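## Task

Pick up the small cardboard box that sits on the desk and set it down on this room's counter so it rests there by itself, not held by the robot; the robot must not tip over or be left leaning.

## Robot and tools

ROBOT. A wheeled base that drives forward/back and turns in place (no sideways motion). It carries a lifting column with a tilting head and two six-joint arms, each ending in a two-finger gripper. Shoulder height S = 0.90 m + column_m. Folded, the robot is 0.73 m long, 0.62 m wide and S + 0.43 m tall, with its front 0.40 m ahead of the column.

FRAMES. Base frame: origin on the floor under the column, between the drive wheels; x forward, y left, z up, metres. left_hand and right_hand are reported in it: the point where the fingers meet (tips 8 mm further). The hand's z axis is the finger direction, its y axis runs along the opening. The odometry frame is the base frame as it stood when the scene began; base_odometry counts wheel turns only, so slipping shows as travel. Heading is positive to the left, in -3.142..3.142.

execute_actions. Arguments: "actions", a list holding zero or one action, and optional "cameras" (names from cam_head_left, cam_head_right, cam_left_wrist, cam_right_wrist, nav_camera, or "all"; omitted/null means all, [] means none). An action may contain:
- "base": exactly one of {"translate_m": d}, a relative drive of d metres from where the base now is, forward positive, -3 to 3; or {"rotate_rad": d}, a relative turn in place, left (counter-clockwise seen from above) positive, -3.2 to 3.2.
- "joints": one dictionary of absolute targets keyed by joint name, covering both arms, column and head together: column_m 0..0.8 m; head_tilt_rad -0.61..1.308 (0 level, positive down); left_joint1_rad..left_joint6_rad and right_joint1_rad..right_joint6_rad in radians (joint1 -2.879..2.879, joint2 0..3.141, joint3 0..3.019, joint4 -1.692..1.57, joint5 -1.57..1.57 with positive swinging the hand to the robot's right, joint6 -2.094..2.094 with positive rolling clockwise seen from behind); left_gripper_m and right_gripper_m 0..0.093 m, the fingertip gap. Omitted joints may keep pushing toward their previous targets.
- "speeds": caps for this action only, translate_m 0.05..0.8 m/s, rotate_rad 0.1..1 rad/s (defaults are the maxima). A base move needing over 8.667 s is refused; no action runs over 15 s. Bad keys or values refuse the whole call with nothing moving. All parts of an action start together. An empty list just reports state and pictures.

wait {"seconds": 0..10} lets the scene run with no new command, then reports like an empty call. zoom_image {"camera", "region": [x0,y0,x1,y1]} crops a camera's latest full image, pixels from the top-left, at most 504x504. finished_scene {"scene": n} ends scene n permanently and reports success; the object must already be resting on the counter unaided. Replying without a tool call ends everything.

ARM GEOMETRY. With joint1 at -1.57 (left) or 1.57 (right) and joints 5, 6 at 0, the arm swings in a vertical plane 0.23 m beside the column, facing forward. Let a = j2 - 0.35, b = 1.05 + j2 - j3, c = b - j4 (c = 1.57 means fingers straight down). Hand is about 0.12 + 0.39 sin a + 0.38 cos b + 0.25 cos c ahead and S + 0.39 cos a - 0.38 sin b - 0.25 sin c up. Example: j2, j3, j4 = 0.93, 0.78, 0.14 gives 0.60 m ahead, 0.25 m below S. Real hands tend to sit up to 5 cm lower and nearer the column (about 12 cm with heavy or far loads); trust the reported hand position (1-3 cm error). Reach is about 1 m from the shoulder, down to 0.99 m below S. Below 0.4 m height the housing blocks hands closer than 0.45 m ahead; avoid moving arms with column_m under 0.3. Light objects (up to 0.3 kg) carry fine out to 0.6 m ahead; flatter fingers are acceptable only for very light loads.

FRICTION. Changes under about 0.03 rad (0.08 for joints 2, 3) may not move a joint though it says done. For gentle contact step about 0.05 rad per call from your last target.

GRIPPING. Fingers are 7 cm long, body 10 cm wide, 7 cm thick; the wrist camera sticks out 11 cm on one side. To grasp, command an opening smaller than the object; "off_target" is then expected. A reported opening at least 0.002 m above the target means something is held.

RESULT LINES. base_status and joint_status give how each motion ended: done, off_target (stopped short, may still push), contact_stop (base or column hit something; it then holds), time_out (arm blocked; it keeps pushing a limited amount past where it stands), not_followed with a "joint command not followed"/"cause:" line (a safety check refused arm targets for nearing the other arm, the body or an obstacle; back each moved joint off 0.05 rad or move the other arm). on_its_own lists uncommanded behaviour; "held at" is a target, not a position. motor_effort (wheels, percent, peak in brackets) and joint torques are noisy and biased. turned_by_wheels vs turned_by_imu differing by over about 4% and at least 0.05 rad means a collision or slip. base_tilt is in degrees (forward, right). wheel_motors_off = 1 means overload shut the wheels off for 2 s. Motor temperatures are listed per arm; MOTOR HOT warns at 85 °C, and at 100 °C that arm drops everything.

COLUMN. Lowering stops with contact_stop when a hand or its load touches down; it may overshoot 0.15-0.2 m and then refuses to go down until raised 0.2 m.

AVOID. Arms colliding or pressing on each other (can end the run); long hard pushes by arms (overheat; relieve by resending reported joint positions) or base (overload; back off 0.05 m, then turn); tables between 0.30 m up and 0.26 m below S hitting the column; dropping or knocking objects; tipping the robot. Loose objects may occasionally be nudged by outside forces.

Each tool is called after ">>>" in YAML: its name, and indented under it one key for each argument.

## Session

>>> execute_actions:
  actions: []

Scene clock: 0.00 s.
Joint torques (N m, as the arm reports them, + toward a larger angle): no reading
Motor temperatures (°C, as the motors report them): left_arm=[27 26 27 26 27 25] | right_arm=[25 26 26 26 26 26]
base_odometry: x=+0.000 y=+0.000 heading=+0.000 (m, m, rad; odometry frame)
turned_by_wheels: +0.000 (rad since the last result)
turned_by_imu: +0.000 (rad since the last result)
base_tilt: forward=-0.2 right=-0.1 (deg)
base_status: not commanded
joint_positions: column_m=+0.554 head_tilt_rad=+0.861 left_joint1_rad=-1.576 left_joint2_rad=+0.895 left_joint3_rad=+0.429 left_joint4_rad=-0.981 left_joint5_rad=+0.003 left_joint6_rad=-0.019 left_gripper_m=+0.095 right_joint1_rad=+1.563 right_joint2_rad=+0.850 right_joint3_rad=+0.373 right_joint4_rad=-0.912 right_joint5_rad=-0.002 right_joint6_rad=-0.051 right_gripper_m=+0.095
joint_status: not commanded
wheel_motors_off: 0
motor_effort: left_wheel=-1 right_wheel=+3 (%)
left_hand: x=+0.1506 y=+0.2229 z=+1.2549 quat_wxyz=(+0.445, +0.007, -0.895, -0.001) (m; base frame)
right_hand: x=+0.1405 y=-0.2266 z=+1.2522 quat_wxyz=(+0.419, +0.020, -0.908, -0.009) (m; base frame)
pictures: cam_head_left, cam_head_right, cam_left_wrist, cam_right_wrist, nav_camera
camera_calibration (this result's frames):
cam_head_left: T_world_to_cam=[[-0.0591264, -0.997501, 0.0386874, -0.00454954], [-0.722862, 0.0160548, -0.690806, 1.09533], [0.688458, -0.0688106, -0.722004, 0.987766], [0, 0, 0, 1]] pos_world=[0.111464, 0.0458453, 1.47]
cam_head_right: T_world_to_cam=[[-0.0445124, -0.998155, 0.041296, -0.116283], [-0.726104, 0.0039338, -0.687574, 1.09469], [0.686143, -0.0605907, -0.724939, 1.00288], [0, 0, 0, 1]] pos_world=[0.101563, -0.0596098, 1.48451]
cam_left_wrist: T_world_to_cam=[[-0.00184654, -0.999992, -0.00355432, 0.231837], [-0.0480399, -0.00346152, 0.998839, -1.23542], [-0.998844, 0.00201515, -0.0480331, 0.336235], [0, 0, 0, 1]] pos_world=[0.276924, 0.226881, 1.25096]
cam_right_wrist: T_world_to_cam=[[0.0348969, -0.999042, -0.0264075, -0.202004], [-0.0790885, -0.0291013, 0.996443, -1.23677], [-0.996257, -0.0326842, -0.0800283, 0.35285], [0, 0, 0, 1]] pos_world=[0.260763, -0.22627, 1.25528]
Images, in order (width x height): cam_head_left 896x504, cam_head_right 896x504, cam_left_wrist 896x504, cam_right_wrist 896x504, nav_camera 896x504.

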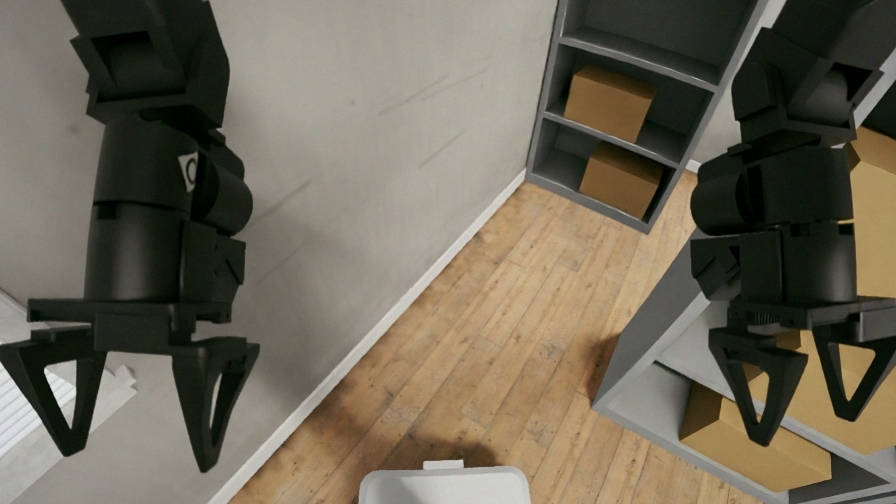

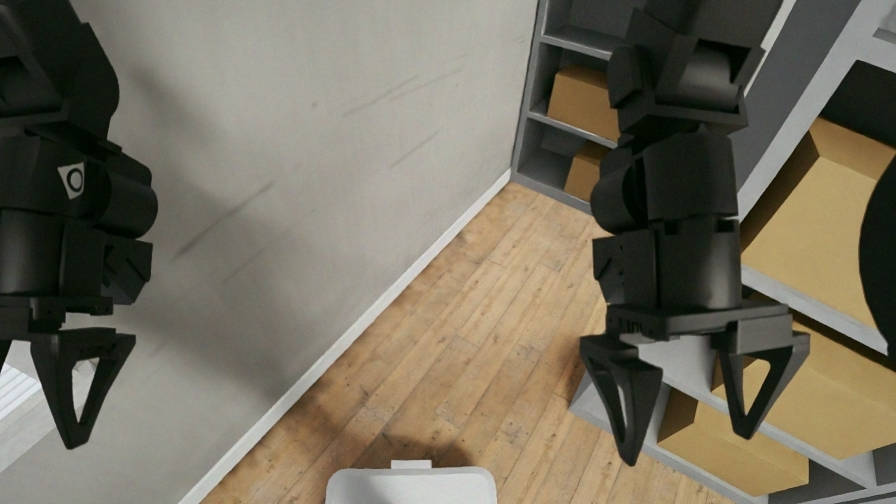

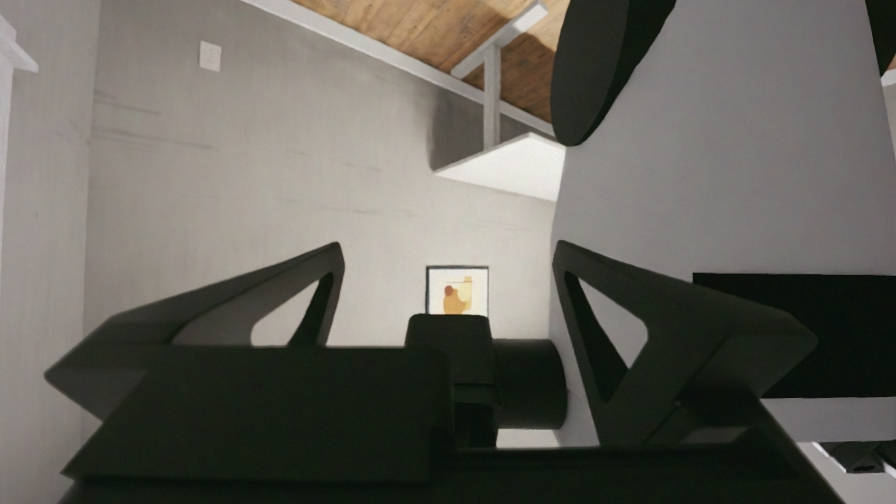

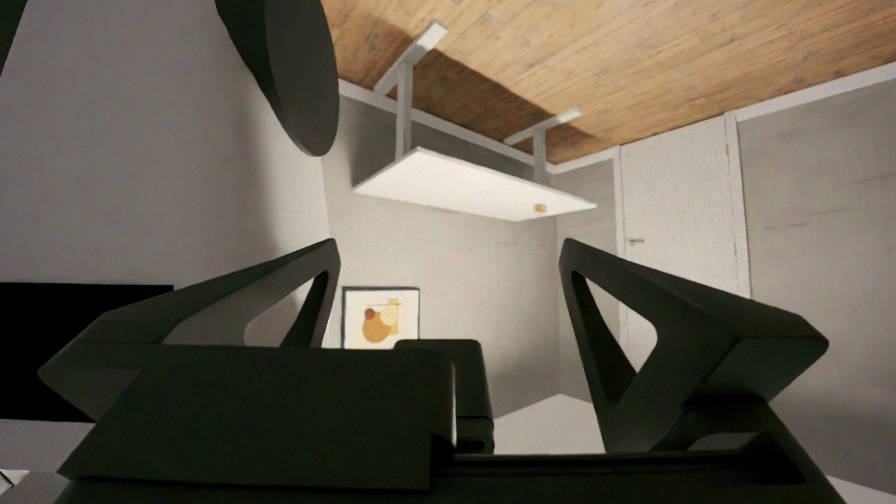

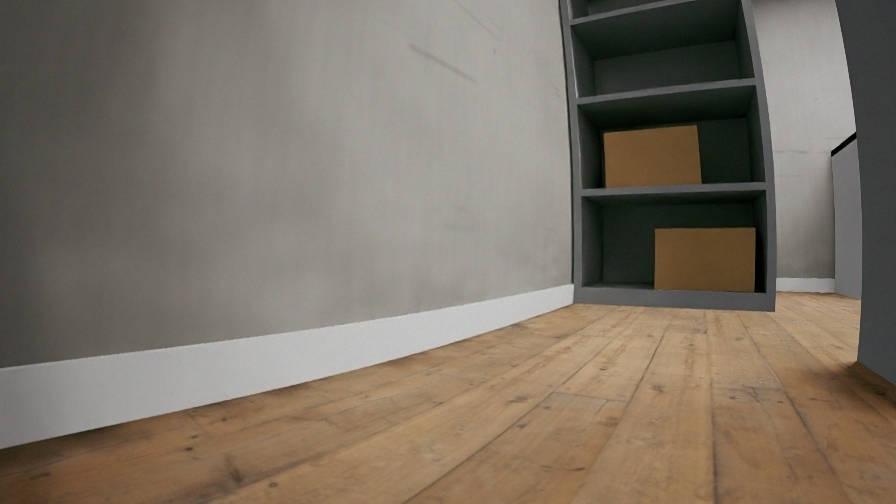

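>>> execute_actions:
  actions:
    - {"base":{"rotate_rad":-2.75},"joints":{"head_tilt_rad":0.55}}
  cameras: ["cam_head_left","cam_head_right"]

Scene clock: 4.93 s.
Joint torques (N m, as the arm reports them, + toward a larger angle): left_arm=[-1.   -9.09 -1.07 -1.41 -0.06  0.02] | right_arm=[-0.13 -4.73 -0.75 -1.25  0.06  0.1 ]
Motor temperatures (°C, as the motors report them): left_arm=[27 26 27 26 27 25] | right_arm=[25 26 26 26 26 26]
base_odometry: x=+0.000 y=+0.000 heading=-2.749 (m, m, rad; odometry frame)
turned_by_wheels: -2.749 (rad since the last result)
turned_by_imu: -2.759 (rad since the last result)
base_tilt: forward=-0.2 right=+0.1 (deg)
base_status: done
joint_positions: column_m=+0.554 head_tilt_rad=+0.568 left_joint1_rad=-1.576 left_joint2_rad=+0.895 left_joint3_rad=+0.429 left_joint4_rad=-0.981 left_joint5_rad=+0.003 left_joint6_rad=-0.019 left_gripper_m=+0.095 right_joint1_rad=+1.563 right_joint2_rad=+0.850 right_joint3_rad=+0.373 right_joint4_rad=-0.912 right_joint5_rad=-0.002 right_joint6_rad=-0.051 right_gripper_m=+0.095
joint_status: all done
wheel_motors_off: 0
motor_effort: left_wheel=+2(26) right_wheel=-1(52) (%)
left_hand: x=+0.1506 y=+0.2229 z=+1.2549 quat_wxyz=(+0.445, +0.007, -0.895, -0.001) (m; base frame)
right_hand: x=+0.1405 y=-0.2266 z=+1.2522 quat_wxyz=(+0.419, +0.020, -0.908, -0.009) (m; base frame)
pictures: cam_head_left, cam_head_right
camera_calibration (this result's frames):
cam_head_left: T_world_to_cam=[[-0.0677823, -0.997501, 0.019955, 0.0247288], [-0.49245, 0.0160548, -0.870193, 1.36004], [0.867697, -0.0688106, -0.492307, 0.6251], [0, 0, 0, 1]] pos_world=[0.129029, 0.0458453, 1.49074]
cam_head_right: T_world_to_cam=[[-0.0545452, -0.998155, 0.0266746, -0.0932663], [-0.496487, 0.0039338, -0.868035, 1.36109], [0.866329, -0.0605907, -0.495786, 0.641001], [0, 0, 0, 1]] pos_world=[0.115361, -0.0596098, 1.50176]
Images, in order (width x height): cam_head_left 896x504, cam_head_right 896x504.

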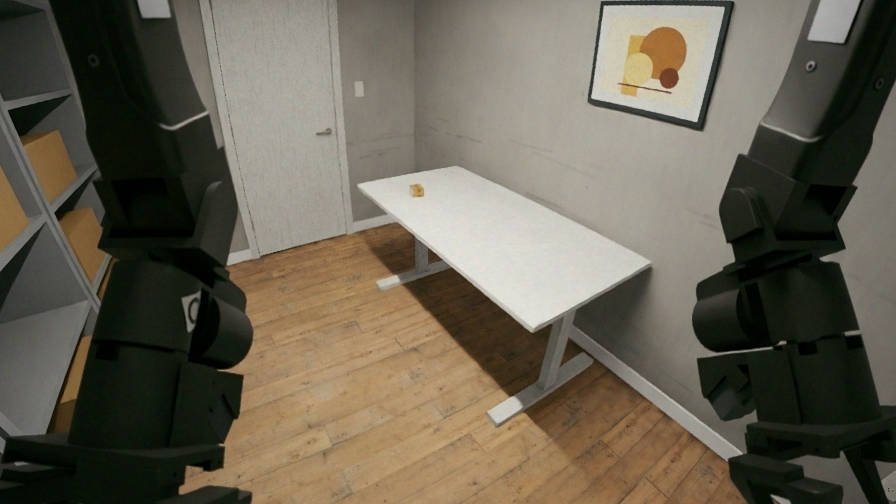

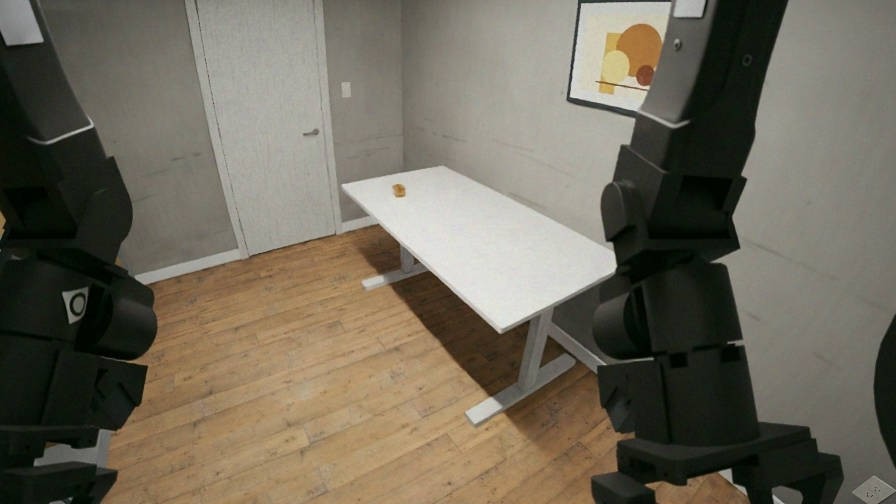

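>>> execute_actions:
  actions:
    - {"base":{"rotate_rad":0.451}}
  cameras: []

>>> execute_actions:
  actions:
    - {"base":{"translate_m":1.607},"joints":{"head_tilt_rad":0.86}}
  cameras: []

>>> execute_actions:
  actions:
    - {"base":{"rotate_rad":-1.477}}
  cameras: ["cam_head_left","cam_head_right"]

Scene clock: 8.47 s.
Joint torques (N m, as the arm reports them, + toward a larger angle): left_arm=[-0.44 -8.68 -0.99 -1.52 -0.03  0.04] | right_arm=[-0.18 -4.69 -0.77 -1.25  0.06  0.1 ]
Motor temperatures (°C, as the motors report them): left_arm=[27 26 27 26 27 25] | right_arm=[25 26 26 26 26 26]
base_odometry: x=+0.000 y=+0.000 heading=-2.299 (m, m, rad; odometry frame)
turned_by_wheels: +0.451 (rad since the last result)
turned_by_imu: +0.454 (rad since the last result)
base_tilt: forward=-0.2 right=-0.1 (deg)
base_status: done
joint_positions: column_m=+0.554 head_tilt_rad=+0.568 left_joint1_rad=-1.576 left_joint2_rad=+0.895 left_joint3_rad=+0.429 left_joint4_rad=-0.981 left_joint5_rad=+0.003 left_joint6_rad=-0.019 left_gripper_m=+0.095 right_joint1_rad=+1.563 right_joint2_rad=+0.850 right_joint3_rad=+0.373 right_joint4_rad=-0.912 right_joint5_rad=-0.002 right_joint6_rad=-0.051 right_gripper_m=+0.095
joint_status: not commanded
wheel_motors_off: 0
motor_effort: left_wheel=-1(17) right_wheel=+3(26) (%)
left_hand: x=+0.1506 y=+0.2229 z=+1.2549 quat_wxyz=(+0.445, +0.007, -0.895, -0.001) (m; base frame)
right_hand: x=+0.1405 y=-0.2266 z=+1.2522 quat_wxyz=(+0.419, +0.020, -0.908, -0.009) (m; base frame)
pictures: none
No camera images: the call's "cameras" was empty. Leave "cameras" out to get every camera's image.

Scene clock: 12.60 s.
Joint torques (N m, as the arm reports them, + toward a larger angle): left_arm=[-1.23 -8.61 -1.04 -1.48 -0.03  0.06] | right_arm=[-0.14 -4.55 -0.7  -1.25  0.05  0.1 ]
Motor temperatures (°C, as the motors report them): left_arm=[27 26 27 26 27 25] | right_arm=[25 26 26 26 26 26]
base_odometry: x=-1.070 y=-1.199 heading=-2.300 (m, m, rad; odometry frame)
turned_by_wheels: -0.001 (rad since the last result)
turned_by_imu: -0.002 (rad since the last result)
base_tilt: forward=-0.1 right=-0.1 (deg)
base_status: done
joint_positions: column_m=+0.554 head_tilt_rad=+0.862 left_joint1_rad=-1.576 left_joint2_rad=+0.895 left_joint3_rad=+0.429 left_joint4_rad=-0.981 left_joint5_rad=+0.003 left_joint6_rad=-0.019 left_gripper_m=+0.095 right_joint1_rad=+1.563 right_joint2_rad=+0.850 right_joint3_rad=+0.372 right_joint4_rad=-0.912 right_joint5_rad=-0.002 right_joint6_rad=-0.051 right_gripper_m=+0.095
joint_status: all done
wheel_motors_off: 0
motor_effort: left_wheel=-1(30) right_wheel=+3(67) (%)
left_hand: x=+0.1508 y=+0.2229 z=+1.2548 quat_wxyz=(+0.445, +0.007, -0.895, -0.001) (m; base frame)
right_hand: x=+0.1399 y=-0.2266 z=+1.2524 quat_wxyz=(+0.420, +0.020, -0.907, -0.009) (m; base frame)
pictures: none
No camera images: the call's "cameras" was empty. Leave "cameras" out to get every camera's image.

Scene clock: 15.40 s.
Joint torques (N m, as the arm reports them, + toward a larger angle): left_arm=[-0.41 -8.68 -1.19 -1.33  0.01  0.02] | right_arm=[-0.07 -4.72 -0.7  -1.24  0.05  0.11]
Motor temperatures (°C, as the motors report them): left_arm=[27 26 27 26 27 25] | right_arm=[25 26 26 26 26 26]
base_odometry: x=-1.070 y=-1.199 heading=+2.507 (m, m, rad; odometry frame)
turned_by_wheels: -1.476 (rad since the last result)
turned_by_imu: -1.479 (rad since the last result)
base_tilt: forward=-0.1 right=-0.2 (deg)
base_status: done
joint_positions: column_m=+0.554 head_tilt_rad=+0.862 left_joint1_rad=-1.576 left_joint2_rad=+0.895 left_joint3_rad=+0.429 left_joint4_rad=-0.981 left_joint5_rad=+0.003 left_joint6_rad=-0.019 left_gripper_m=+0.095 right_joint1_rad=+1.563 right_joint2_rad=+0.850 right_joint3_rad=+0.372 right_joint4_rad=-0.912 right_joint5_rad=-0.002 right_joint6_rad=-0.051 right_gripper_m=+0.095
joint_status: not commanded
wheel_motors_off: 0
motor_effort: left_wheel=+3(28) right_wheel=-3(59) (%)
left_hand: x=+0.1508 y=+0.2229 z=+1.2548 quat_wxyz=(+0.445, +0.007, -0.895, -0.001) (m; base frame)
right_hand: x=+0.1399 y=-0.2266 z=+1.2524 quat_wxyz=(+0.420, +0.020, -0.907, -0.009) (m; base frame)
pictures: cam_head_left, cam_head_right
camera_calibration (this result's frames):
cam_head_left: T_world_to_cam=[[-0.0590968, -0.997501, 0.0387326, -0.00462054], [-0.723389, 0.0160548, -0.690254, 1.0945], [0.687907, -0.0688106, -0.72253, 0.988603], [0, 0, 0, 1]] pos_world=[0.11141, 0.0458453, 1.46996]
cam_head_right: T_world_to_cam=[[-0.0444808, -0.998155, 0.04133, -0.116337], [-0.726629, 0.0039338, -0.687019, 1.09386], [0.685589, -0.0605907, -0.725463, 1.00371], [0, 0, 0, 1]] pos_world=[0.101521, -0.0596098, 1.48447]
Images, in order (width x height): cam_head_left 896x504, cam_head_right 896x504.

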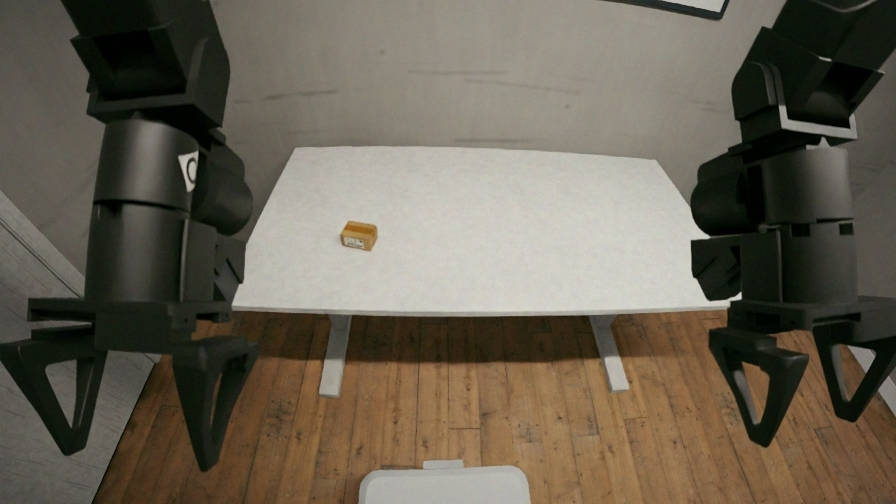

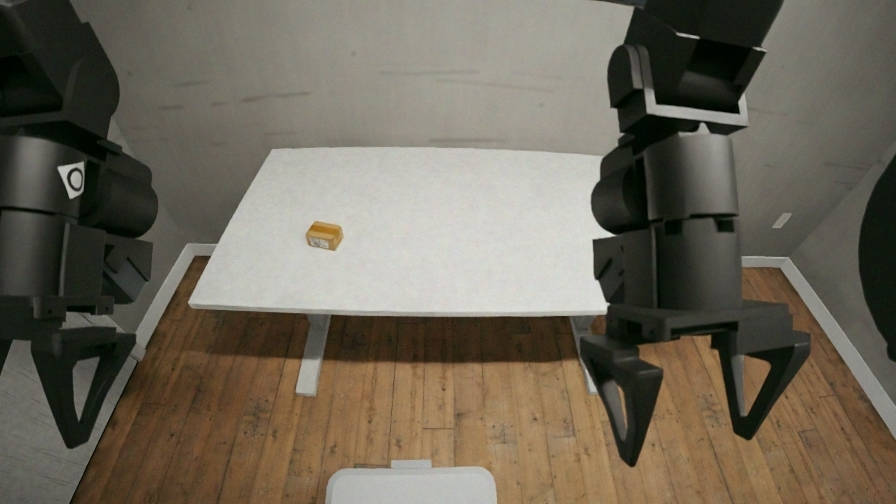

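>>> execute_actions:
  actions:
    - {"base":{"rotate_rad":-0.03},"joints":{"left_joint1_rad":-1.57,"left_joint2_rad":1.123,"left_joint3_rad":1.348,"left_joint4_rad":-0.745,"left_joint5_rad":0,"left_joint6_rad":1.57}}
  cameras: []

>>> execute_actions:
  actions:
    - {"base":{"translate_m":0.135},"joints":{"column_m":0.33}}
  cameras: ["cam_head_right","cam_left_wrist"]

Scene clock: 18.27 s.
Joint torques (N m, as the arm reports them, + toward a larger angle): left_arm=[ -0.28 -22.02   6.8    0.77  -0.02   0.12] | right_arm=[-0.14 -4.72 -0.66 -1.24  0.06  0.11]
Motor temperatures (°C, as the motors report them): left_arm=[27 26 28 26 27 25] | right_arm=[25 26 26 26 26 26]
base_odometry: x=-1.070 y=-1.199 heading=+2.477 (m, m, rad; odometry frame)
turned_by_wheels: -0.029 (rad since the last result)
turned_by_imu: -0.029 (rad since the last result)
base_tilt: forward=-0.2 right=-0.1 (deg)
base_status: done
joint_positions: column_m=+0.554 head_tilt_rad=+0.862 left_joint1_rad=-1.576 left_joint2_rad=+1.122 left_joint3_rad=+1.332 left_joint4_rad=-0.752 left_joint5_rad=+0.001 left_joint6_rad=+1.561 left_gripper_m=+0.095 right_joint1_rad=+1.563 right_joint2_rad=+0.850 right_joint3_rad=+0.372 right_joint4_rad=-0.912 right_joint5_rad=-0.002 right_joint6_rad=-0.051 right_gripper_m=+0.095
joint_status: all done
wheel_motors_off: 0
motor_effort: left_wheel=+3(21) right_wheel=-6(29) (%)
left_hand: x=+0.6448 y=+0.2217 z=+1.2011 quat_wxyz=(+0.004, -0.705, -0.710, +0.008) (m; base frame)
right_hand: x=+0.1399 y=-0.2266 z=+1.2524 quat_wxyz=(+0.420, +0.020, -0.907, -0.009) (m; base frame)
pictures: none
No camera images: the call's "cameras" was empty. Leave "cameras" out to get every camera's image.

Scene clock: 21.73 s.
Joint torques (N m, as the arm reports them, + toward a larger angle): left_arm=[ -0.94 -21.67   6.79   0.4    0.     0.1 ] | right_arm=[-0.12 -4.71 -0.76 -1.25  0.05  0.11]
Motor temperatures (°C, as the motors report them): left_arm=[27 26 28 26 27 25] | right_arm=[25 26 26 26 26 26]
base_odometry: x=-1.176 y=-1.116 heading=+2.476 (m, m, rad; odometry frame)
turned_by_wheels: -0.001 (rad since the last result)
turned_by_imu: -0.001 (rad since the last result)
base_tilt: forward=-0.2 right=-0.2 (deg)
base_status: done
joint_positions: column_m=+0.330 head_tilt_rad=+0.862 left_joint1_rad=-1.576 left_joint2_rad=+1.122 left_joint3_rad=+1.333 left_joint4_rad=-0.752 left_joint5_rad=+0.001 left_joint6_rad=+1.561 left_gripper_m=+0.095 right_joint1_rad=+1.563 right_joint2_rad=+0.850 right_joint3_rad=+0.373 right_joint4_rad=-0.912 right_joint5_rad=-0.002 right_joint6_rad=-0.051 right_gripper_m=+0.095
joint_status: all done
wheel_motors_off: 0
motor_effort: left_wheel=-3(43) right_wheel=+3(61) (%)
left_hand: x=+0.6450 y=+0.2217 z=+0.9774 quat_wxyz=(+0.004, -0.705, -0.709, +0.008) (m; base frame)
right_hand: x=+0.1405 y=-0.2266 z=+1.0284 quat_wxyz=(+0.419, +0.020, -0.908, -0.009) (m; base frame)
pictures: cam_head_right, cam_left_wrist
camera_calibration (this result's frames):
cam_head_right: T_world_to_cam=[[-0.0444743, -0.998155, 0.041337, -0.107096], [-0.726738, 0.0039338, -0.686904, 0.939943], [0.685474, -0.0605907, -0.725572, 0.841487], [0, 0, 0, 1]] pos_world=[0.101512, -0.0596098, 1.26064]
cam_left_wrist: T_world_to_cam=[[-0.999938, 0.00503655, 0.00991276, 0.638357], [0.00972146, 0.828721, 0.559578, -0.726993], [-0.00539656, 0.55964, -0.828718, 0.815348], [0, 0, 0, 1]] pos_world=[0.649785, 0.142958, 1.07618]
Images, in order (width x height): cam_head_right 896x504, cam_left_wrist 896x504.

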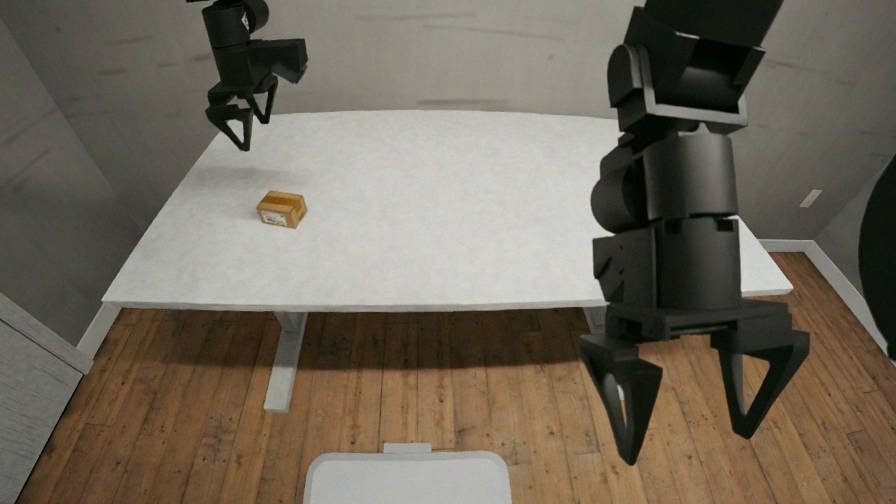

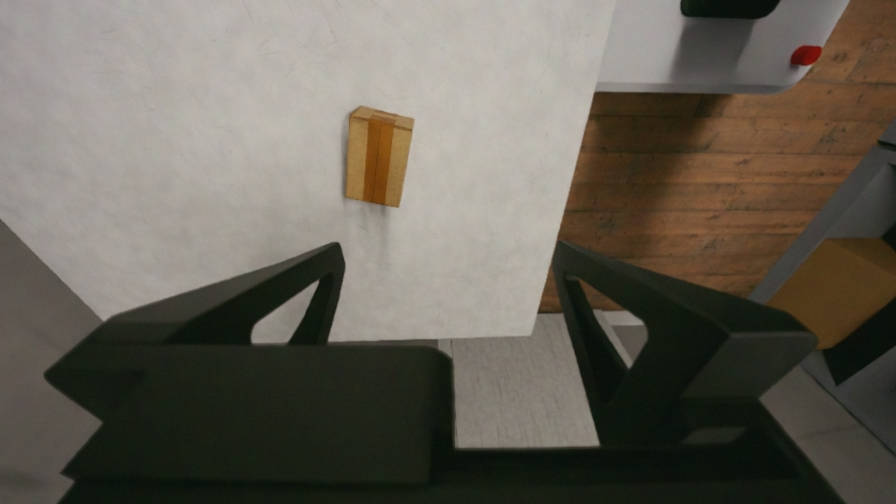

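>>> execute_actions:
  actions:
    - {"base":{"translate_m":0.077},"joints":{"left_joint6_rad":1.81}}
  cameras: []

>>> execute_actions:
  actions:
    - {"joints":{"column_m":0.19}}
  cameras: ["cam_head_right","cam_left_wrist"]

Scene clock: 24.70 s.
Joint torques (N m, as the arm reports them, + toward a larger angle): left_arm=[ -0.34 -21.9    6.75   0.48   0.     0.14] | right_arm=[-0.13 -4.62 -0.71 -1.19  0.06  0.1 ]
Motor temperatures (°C, as the motors report them): left_arm=[27 26 28 26 27 25] | right_arm=[25 26 26 26 26 26]
base_odometry: x=-1.237 y=-1.068 heading=+2.475 (m, m, rad; odometry frame)
turned_by_wheels: -0.001 (rad since the last result)
turned_by_imu: -0.001 (rad since the last result)
base_tilt: forward=-0.2 right=+0.0 (deg)
base_status: done
joint_positions: column_m=+0.330 head_tilt_rad=+0.862 left_joint1_rad=-1.576 left_joint2_rad=+1.122 left_joint3_rad=+1.334 left_joint4_rad=-0.752 left_joint5_rad=+0.001 left_joint6_rad=+1.801 left_gripper_m=+0.095 right_joint1_rad=+1.563 right_joint2_rad=+0.850 right_joint3_rad=+0.374 right_joint4_rad=-0.912 right_joint5_rad=-0.002 right_joint6_rad=-0.051 right_gripper_m=+0.095
joint_status: all done
wheel_motors_off: 0
motor_effort: left_wheel=-2(32) right_wheel=+3(49) (%)
left_hand: x=+0.6454 y=+0.2217 z=+0.9776 quat_wxyz=(+0.003, -0.784, -0.620, +0.008) (m; base frame)
right_hand: x=+0.1407 y=-0.2266 z=+1.0283 quat_wxyz=(+0.419, +0.020, -0.908, -0.009) (m; base frame)
pictures: none
No camera images: the call's "cameras" was empty. Leave "cameras" out to get every camera's image.

Scene clock: 27.10 s.
Joint torques (N m, as the arm reports them, + toward a larger angle): left_arm=[ -0.42 -20.92   6.73   0.26   0.     0.13] | right_arm=[-0.13 -4.73 -0.77 -1.24  0.05  0.1 ]
Motor temperatures (°C, as the motors report them): left_arm=[27 27 28 26 27 25] | right_arm=[25 26 26 26 26 26]
base_odometry: x=-1.237 y=-1.068 heading=+2.475 (m, m, rad; odometry frame)
turned_by_wheels: +0.000 (rad since the last result)
turned_by_imu: +0.000 (rad since the last result)
base_tilt: forward=-0.2 right=-0.1 (deg)
base_status: not commanded
joint_positions: column_m=+0.190 head_tilt_rad=+0.862 left_joint1_rad=-1.576 left_joint2_rad=+1.122 left_joint3_rad=+1.334 left_joint4_rad=-0.752 left_joint5_rad=+0.001 left_joint6_rad=+1.801 left_gripper_m=+0.095 right_joint1_rad=+1.563 right_joint2_rad=+0.850 right_joint3_rad=+0.374 right_joint4_rad=-0.912 right_joint5_rad=-0.002 right_joint6_rad=-0.051 right_gripper_m=+0.095
joint_status: all done
wheel_motors_off: 0
motor_effort: left_wheel=-2(4) right_wheel=+2(3) (%)
left_hand: x=+0.6454 y=+0.2217 z=+0.8376 quat_wxyz=(+0.003, -0.784, -0.620, +0.008) (m; base frame)
right_hand: x=+0.1407 y=-0.2266 z=+0.8883 quat_wxyz=(+0.419, +0.020, -0.908, -0.009) (m; base frame)
pictures: cam_head_right, cam_left_wrist
camera_calibration (this result's frames):
cam_head_right: T_world_to_cam=[[-0.0444679, -0.998155, 0.0413438, -0.101318], [-0.726843, 0.0039338, -0.686793, 0.843669], [0.685363, -0.0605907, -0.725676, 0.740054], [0, 0, 0, 1]] pos_world=[0.101503, -0.0596098, 1.12065]
cam_left_wrist: T_world_to_cam=[[-0.97021, 0.242156, 0.00733829, 0.570537], [0.205172, 0.805171, 0.556421, -0.767052], [0.128832, 0.541351, -0.830868, 0.618737], [0, 0, 0, 1]] pos_world=[0.631205, 0.144495, 0.936706]
Images, in order (width x height): cam_head_right 896x504, cam_left_wrist 896x504.

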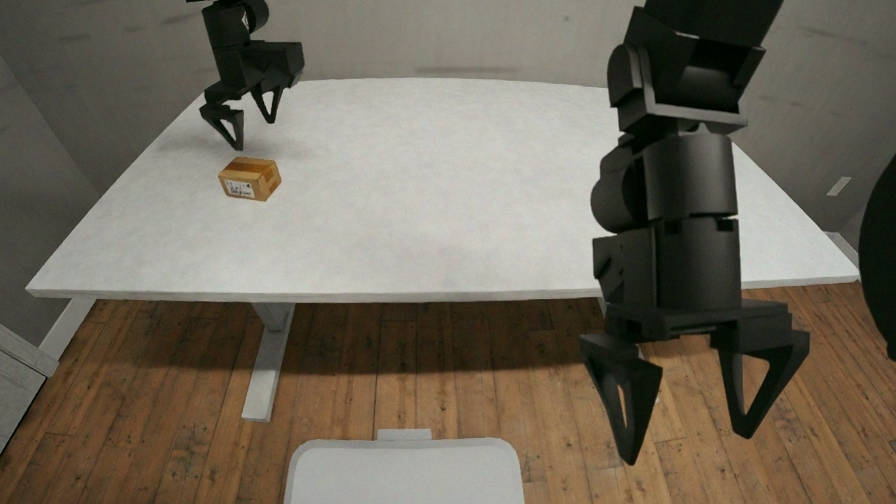

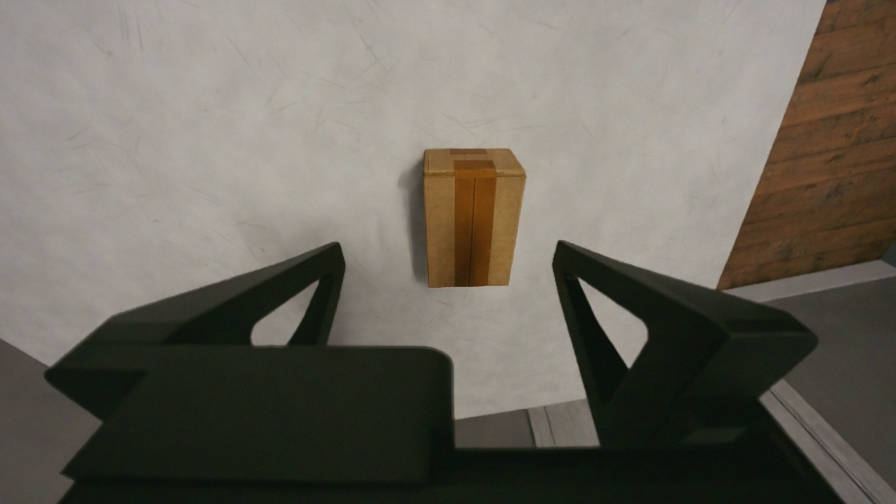

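>>> execute_actions:
  actions:
    - {"base":{"translate_m":-0.016},"joints":{"column_m":0.12}}
  cameras: ["cam_head_right","cam_left_wrist"]

Scene clock: 29.30 s.
Joint torques (N m, as the arm reports them, + toward a larger angle): left_arm=[ -0.07 -21.56   6.69   0.47   0.02   0.11] | right_arm=[-0.15 -4.69 -0.61 -1.25  0.05  0.1 ]
Motor temperatures (°C, as the motors report them): left_arm=[27 27 28 26 27 25] | right_arm=[25 26 26 26 26 26]
base_odometry: x=-1.224 y=-1.078 heading=+2.475 (m, m, rad; odometry frame)
turned_by_wheels: +0.000 (rad since the last result)
turned_by_imu: +0.001 (rad since the last result)
base_tilt: forward=-0.2 right=+0.0 (deg)
base_status: done
joint_positions: column_m=+0.120 head_tilt_rad=+0.862 left_joint1_rad=-1.576 left_joint2_rad=+1.122 left_joint3_rad=+1.334 left_joint4_rad=-0.752 left_joint5_rad=+0.001 left_joint6_rad=+1.801 left_gripper_m=+0.095 right_joint1_rad=+1.563 right_joint2_rad=+0.850 right_joint3_rad=+0.371 right_joint4_rad=-0.912 right_joint5_rad=-0.002 right_joint6_rad=-0.051 right_gripper_m=+0.095
joint_status: all done
wheel_motors_off: 0
motor_effort: left_wheel=+0(27) right_wheel=-1(35) (%)
left_hand: x=+0.6456 y=+0.2217 z=+0.7677 quat_wxyz=(+0.003, -0.785, -0.620, +0.008) (m; base frame)
right_hand: x=+0.1393 y=-0.2266 z=+0.8188 quat_wxyz=(+0.420, +0.019, -0.907, -0.009) (m; base frame)
pictures: cam_head_right, cam_left_wrist
camera_calibration (this result's frames):
cam_head_right: T_world_to_cam=[[-0.0444601, -0.998155, 0.0413522, -0.098434], [-0.726972, 0.0039338, -0.686656, 0.795449], [0.685226, -0.0605907, -0.725806, 0.689408], [0, 0, 0, 1]] pos_world=[0.101493, -0.0596098, 1.05065]
cam_left_wrist: T_world_to_cam=[[-0.97012, 0.242525, 0.00696438, 0.571393], [0.205265, 0.805097, 0.556494, -0.728297], [0.129357, 0.541296, -0.830822, 0.560271], [0, 0, 0, 1]] pos_world=[0.631339, 0.144501, 0.866799]
Images, in order (width x height): cam_head_right 896x504, cam_left_wrist 896x504.

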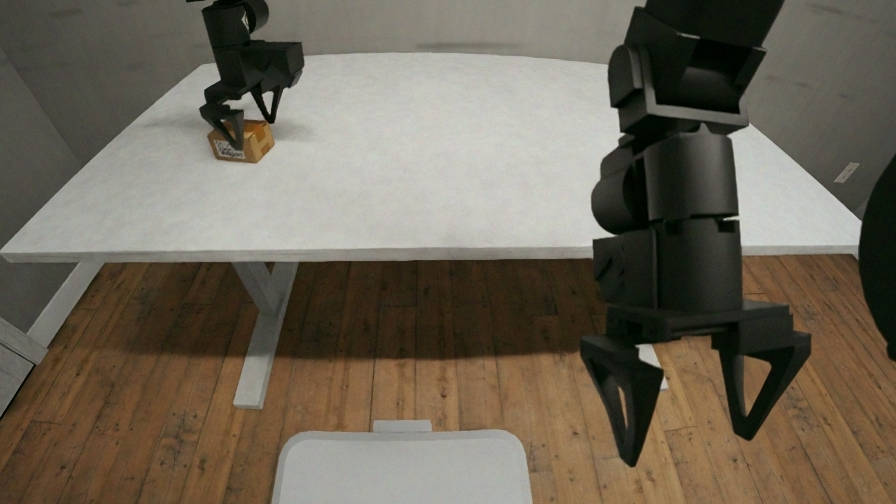

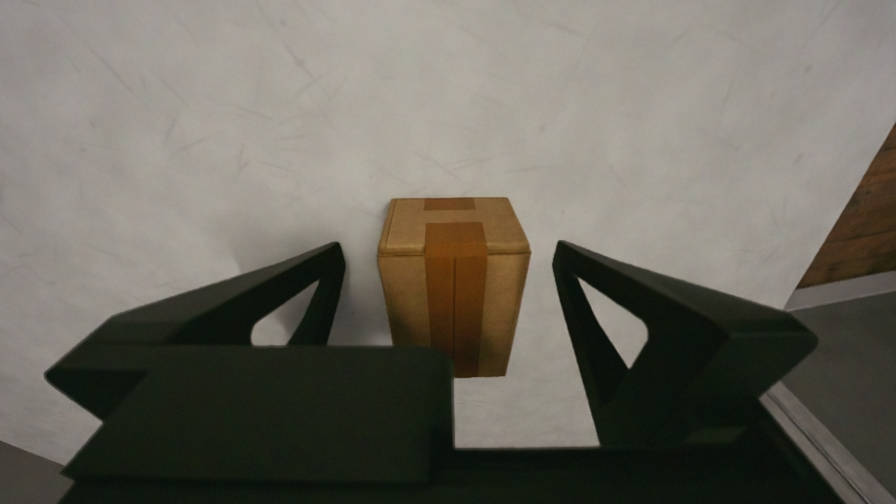

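>>> execute_actions:
  actions:
    - {"base":{"rotate_rad":0.025},"joints":{"column_m":0.112}}
  cameras: []

>>> execute_actions:
  actions:
    - {"joints":{"left_gripper_m":0.03}}
  cameras: ["cam_head_right","cam_left_wrist"]

Scene clock: 31.53 s.
Joint torques (N m, as the arm reports them, + toward a larger angle): left_arm=[ -0.72 -20.45   6.52   0.51   0.01   0.15] | right_arm=[-0.1  -4.63 -0.63 -1.27  0.05  0.1 ]
Motor temperatures (°C, as the motors report them): left_arm=[27 27 28 26 27 25] | right_arm=[25 26 26 26 26 26]
base_odometry: x=-1.224 y=-1.078 heading=+2.499 (m, m, rad; odometry frame)
turned_by_wheels: +0.023 (rad since the last result)
turned_by_imu: +0.024 (rad since the last result)
base_tilt: forward=-0.1 right=+0.0 (deg)
base_status: done
joint_positions: column_m=+0.112 head_tilt_rad=+0.862 left_joint1_rad=-1.575 left_joint2_rad=+1.122 left_joint3_rad=+1.334 left_joint4_rad=-0.752 left_joint5_rad=+0.000 left_joint6_rad=+1.801 left_gripper_m=+0.095 right_joint1_rad=+1.563 right_joint2_rad=+0.850 right_joint3_rad=+0.371 right_joint4_rad=-0.912 right_joint5_rad=-0.002 right_joint6_rad=-0.051 right_gripper_m=+0.095
joint_status: all done
wheel_motors_off: 0
motor_effort: left_wheel=+0(28) right_wheel=+0(42) (%)
left_hand: x=+0.6456 y=+0.2225 z=+0.7597 quat_wxyz=(+0.004, -0.784, -0.620, +0.008) (m; base frame)
right_hand: x=+0.1393 y=-0.2266 z=+0.8108 quat_wxyz=(+0.420, +0.019, -0.907, -0.009) (m; base frame)
pictures: none
No camera images: the call's "cameras" was empty. Leave "cameras" out to get every camera's image.

Scene clock: 32.17 s.
Joint torques (N m, as the arm reports them, + toward a larger angle): left_arm=[ -0.61 -21.71   6.77   0.44   0.04   0.1 ] | right_arm=[-0.15 -4.68 -0.57 -1.24  0.05  0.11]
Motor temperatures (°C, as the motors report them): left_arm=[27 27 28 26 27 25] | right_arm=[25 26 26 26 26 26]
base_odometry: x=-1.224 y=-1.078 heading=+2.499 (m, m, rad; odometry frame)
turned_by_wheels: +0.000 (rad since the last result)
turned_by_imu: +0.000 (rad since the last result)
base_tilt: forward=-0.2 right=-0.1 (deg)
base_status: not commanded
joint_positions: column_m=+0.112 head_tilt_rad=+0.862 left_joint1_rad=-1.575 left_joint2_rad=+1.122 left_joint3_rad=+1.334 left_joint4_rad=-0.752 left_joint5_rad=+0.000 left_joint6_rad=+1.801 left_gripper_m=+0.060 right_joint1_rad=+1.563 right_joint2_rad=+0.850 right_joint3_rad=+0.371 right_joint4_rad=-0.912 right_joint5_rad=-0.002 right_joint6_rad=-0.051 right_gripper_m=+0.095
joint_status: left_gripper_m off_target (ended at +0.060, target +0.030)
wheel_motors_off: 0
motor_effort: left_wheel=-1(1) right_wheel=+1(2) (%)
left_hand: x=+0.6456 y=+0.2225 z=+0.7597 quat_wxyz=(+0.004, -0.784, -0.620, +0.008) (m; base frame)
right_hand: x=+0.1393 y=-0.2266 z=+0.8108 quat_wxyz=(+0.420, +0.019, -0.907, -0.009) (m; base frame)
pictures: cam_head_right, cam_left_wrist
camera_calibration (this result's frames):
cam_head_right: T_world_to_cam=[[-0.0444601, -0.998155, 0.0413522, -0.0981024], [-0.726972, 0.0039338, -0.686656, 0.789944], [0.685226, -0.0605907, -0.725806, 0.683588], [0, 0, 0, 1]] pos_world=[0.101493, -0.0596098, 1.04263]
cam_left_wrist: T_world_to_cam=[[-0.970256, 0.241969, 0.00738751, 0.571169], [0.204813, 0.804234, 0.557906, -0.724992], [0.129055, 0.542824, -0.829871, 0.552356], [0, 0, 0, 1]] pos_world=[0.631384, 0.145026, 0.858642]
Images, in order (width x height): cam_head_right 896x504, cam_left_wrist 896x504.

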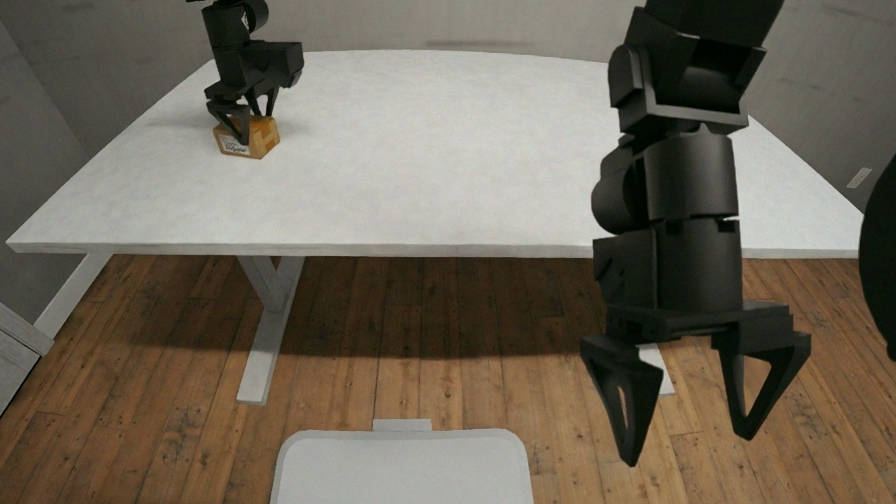

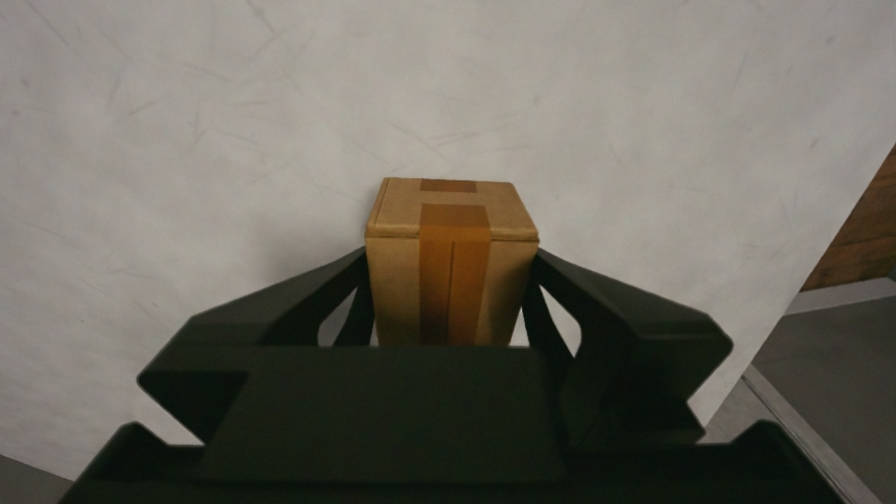

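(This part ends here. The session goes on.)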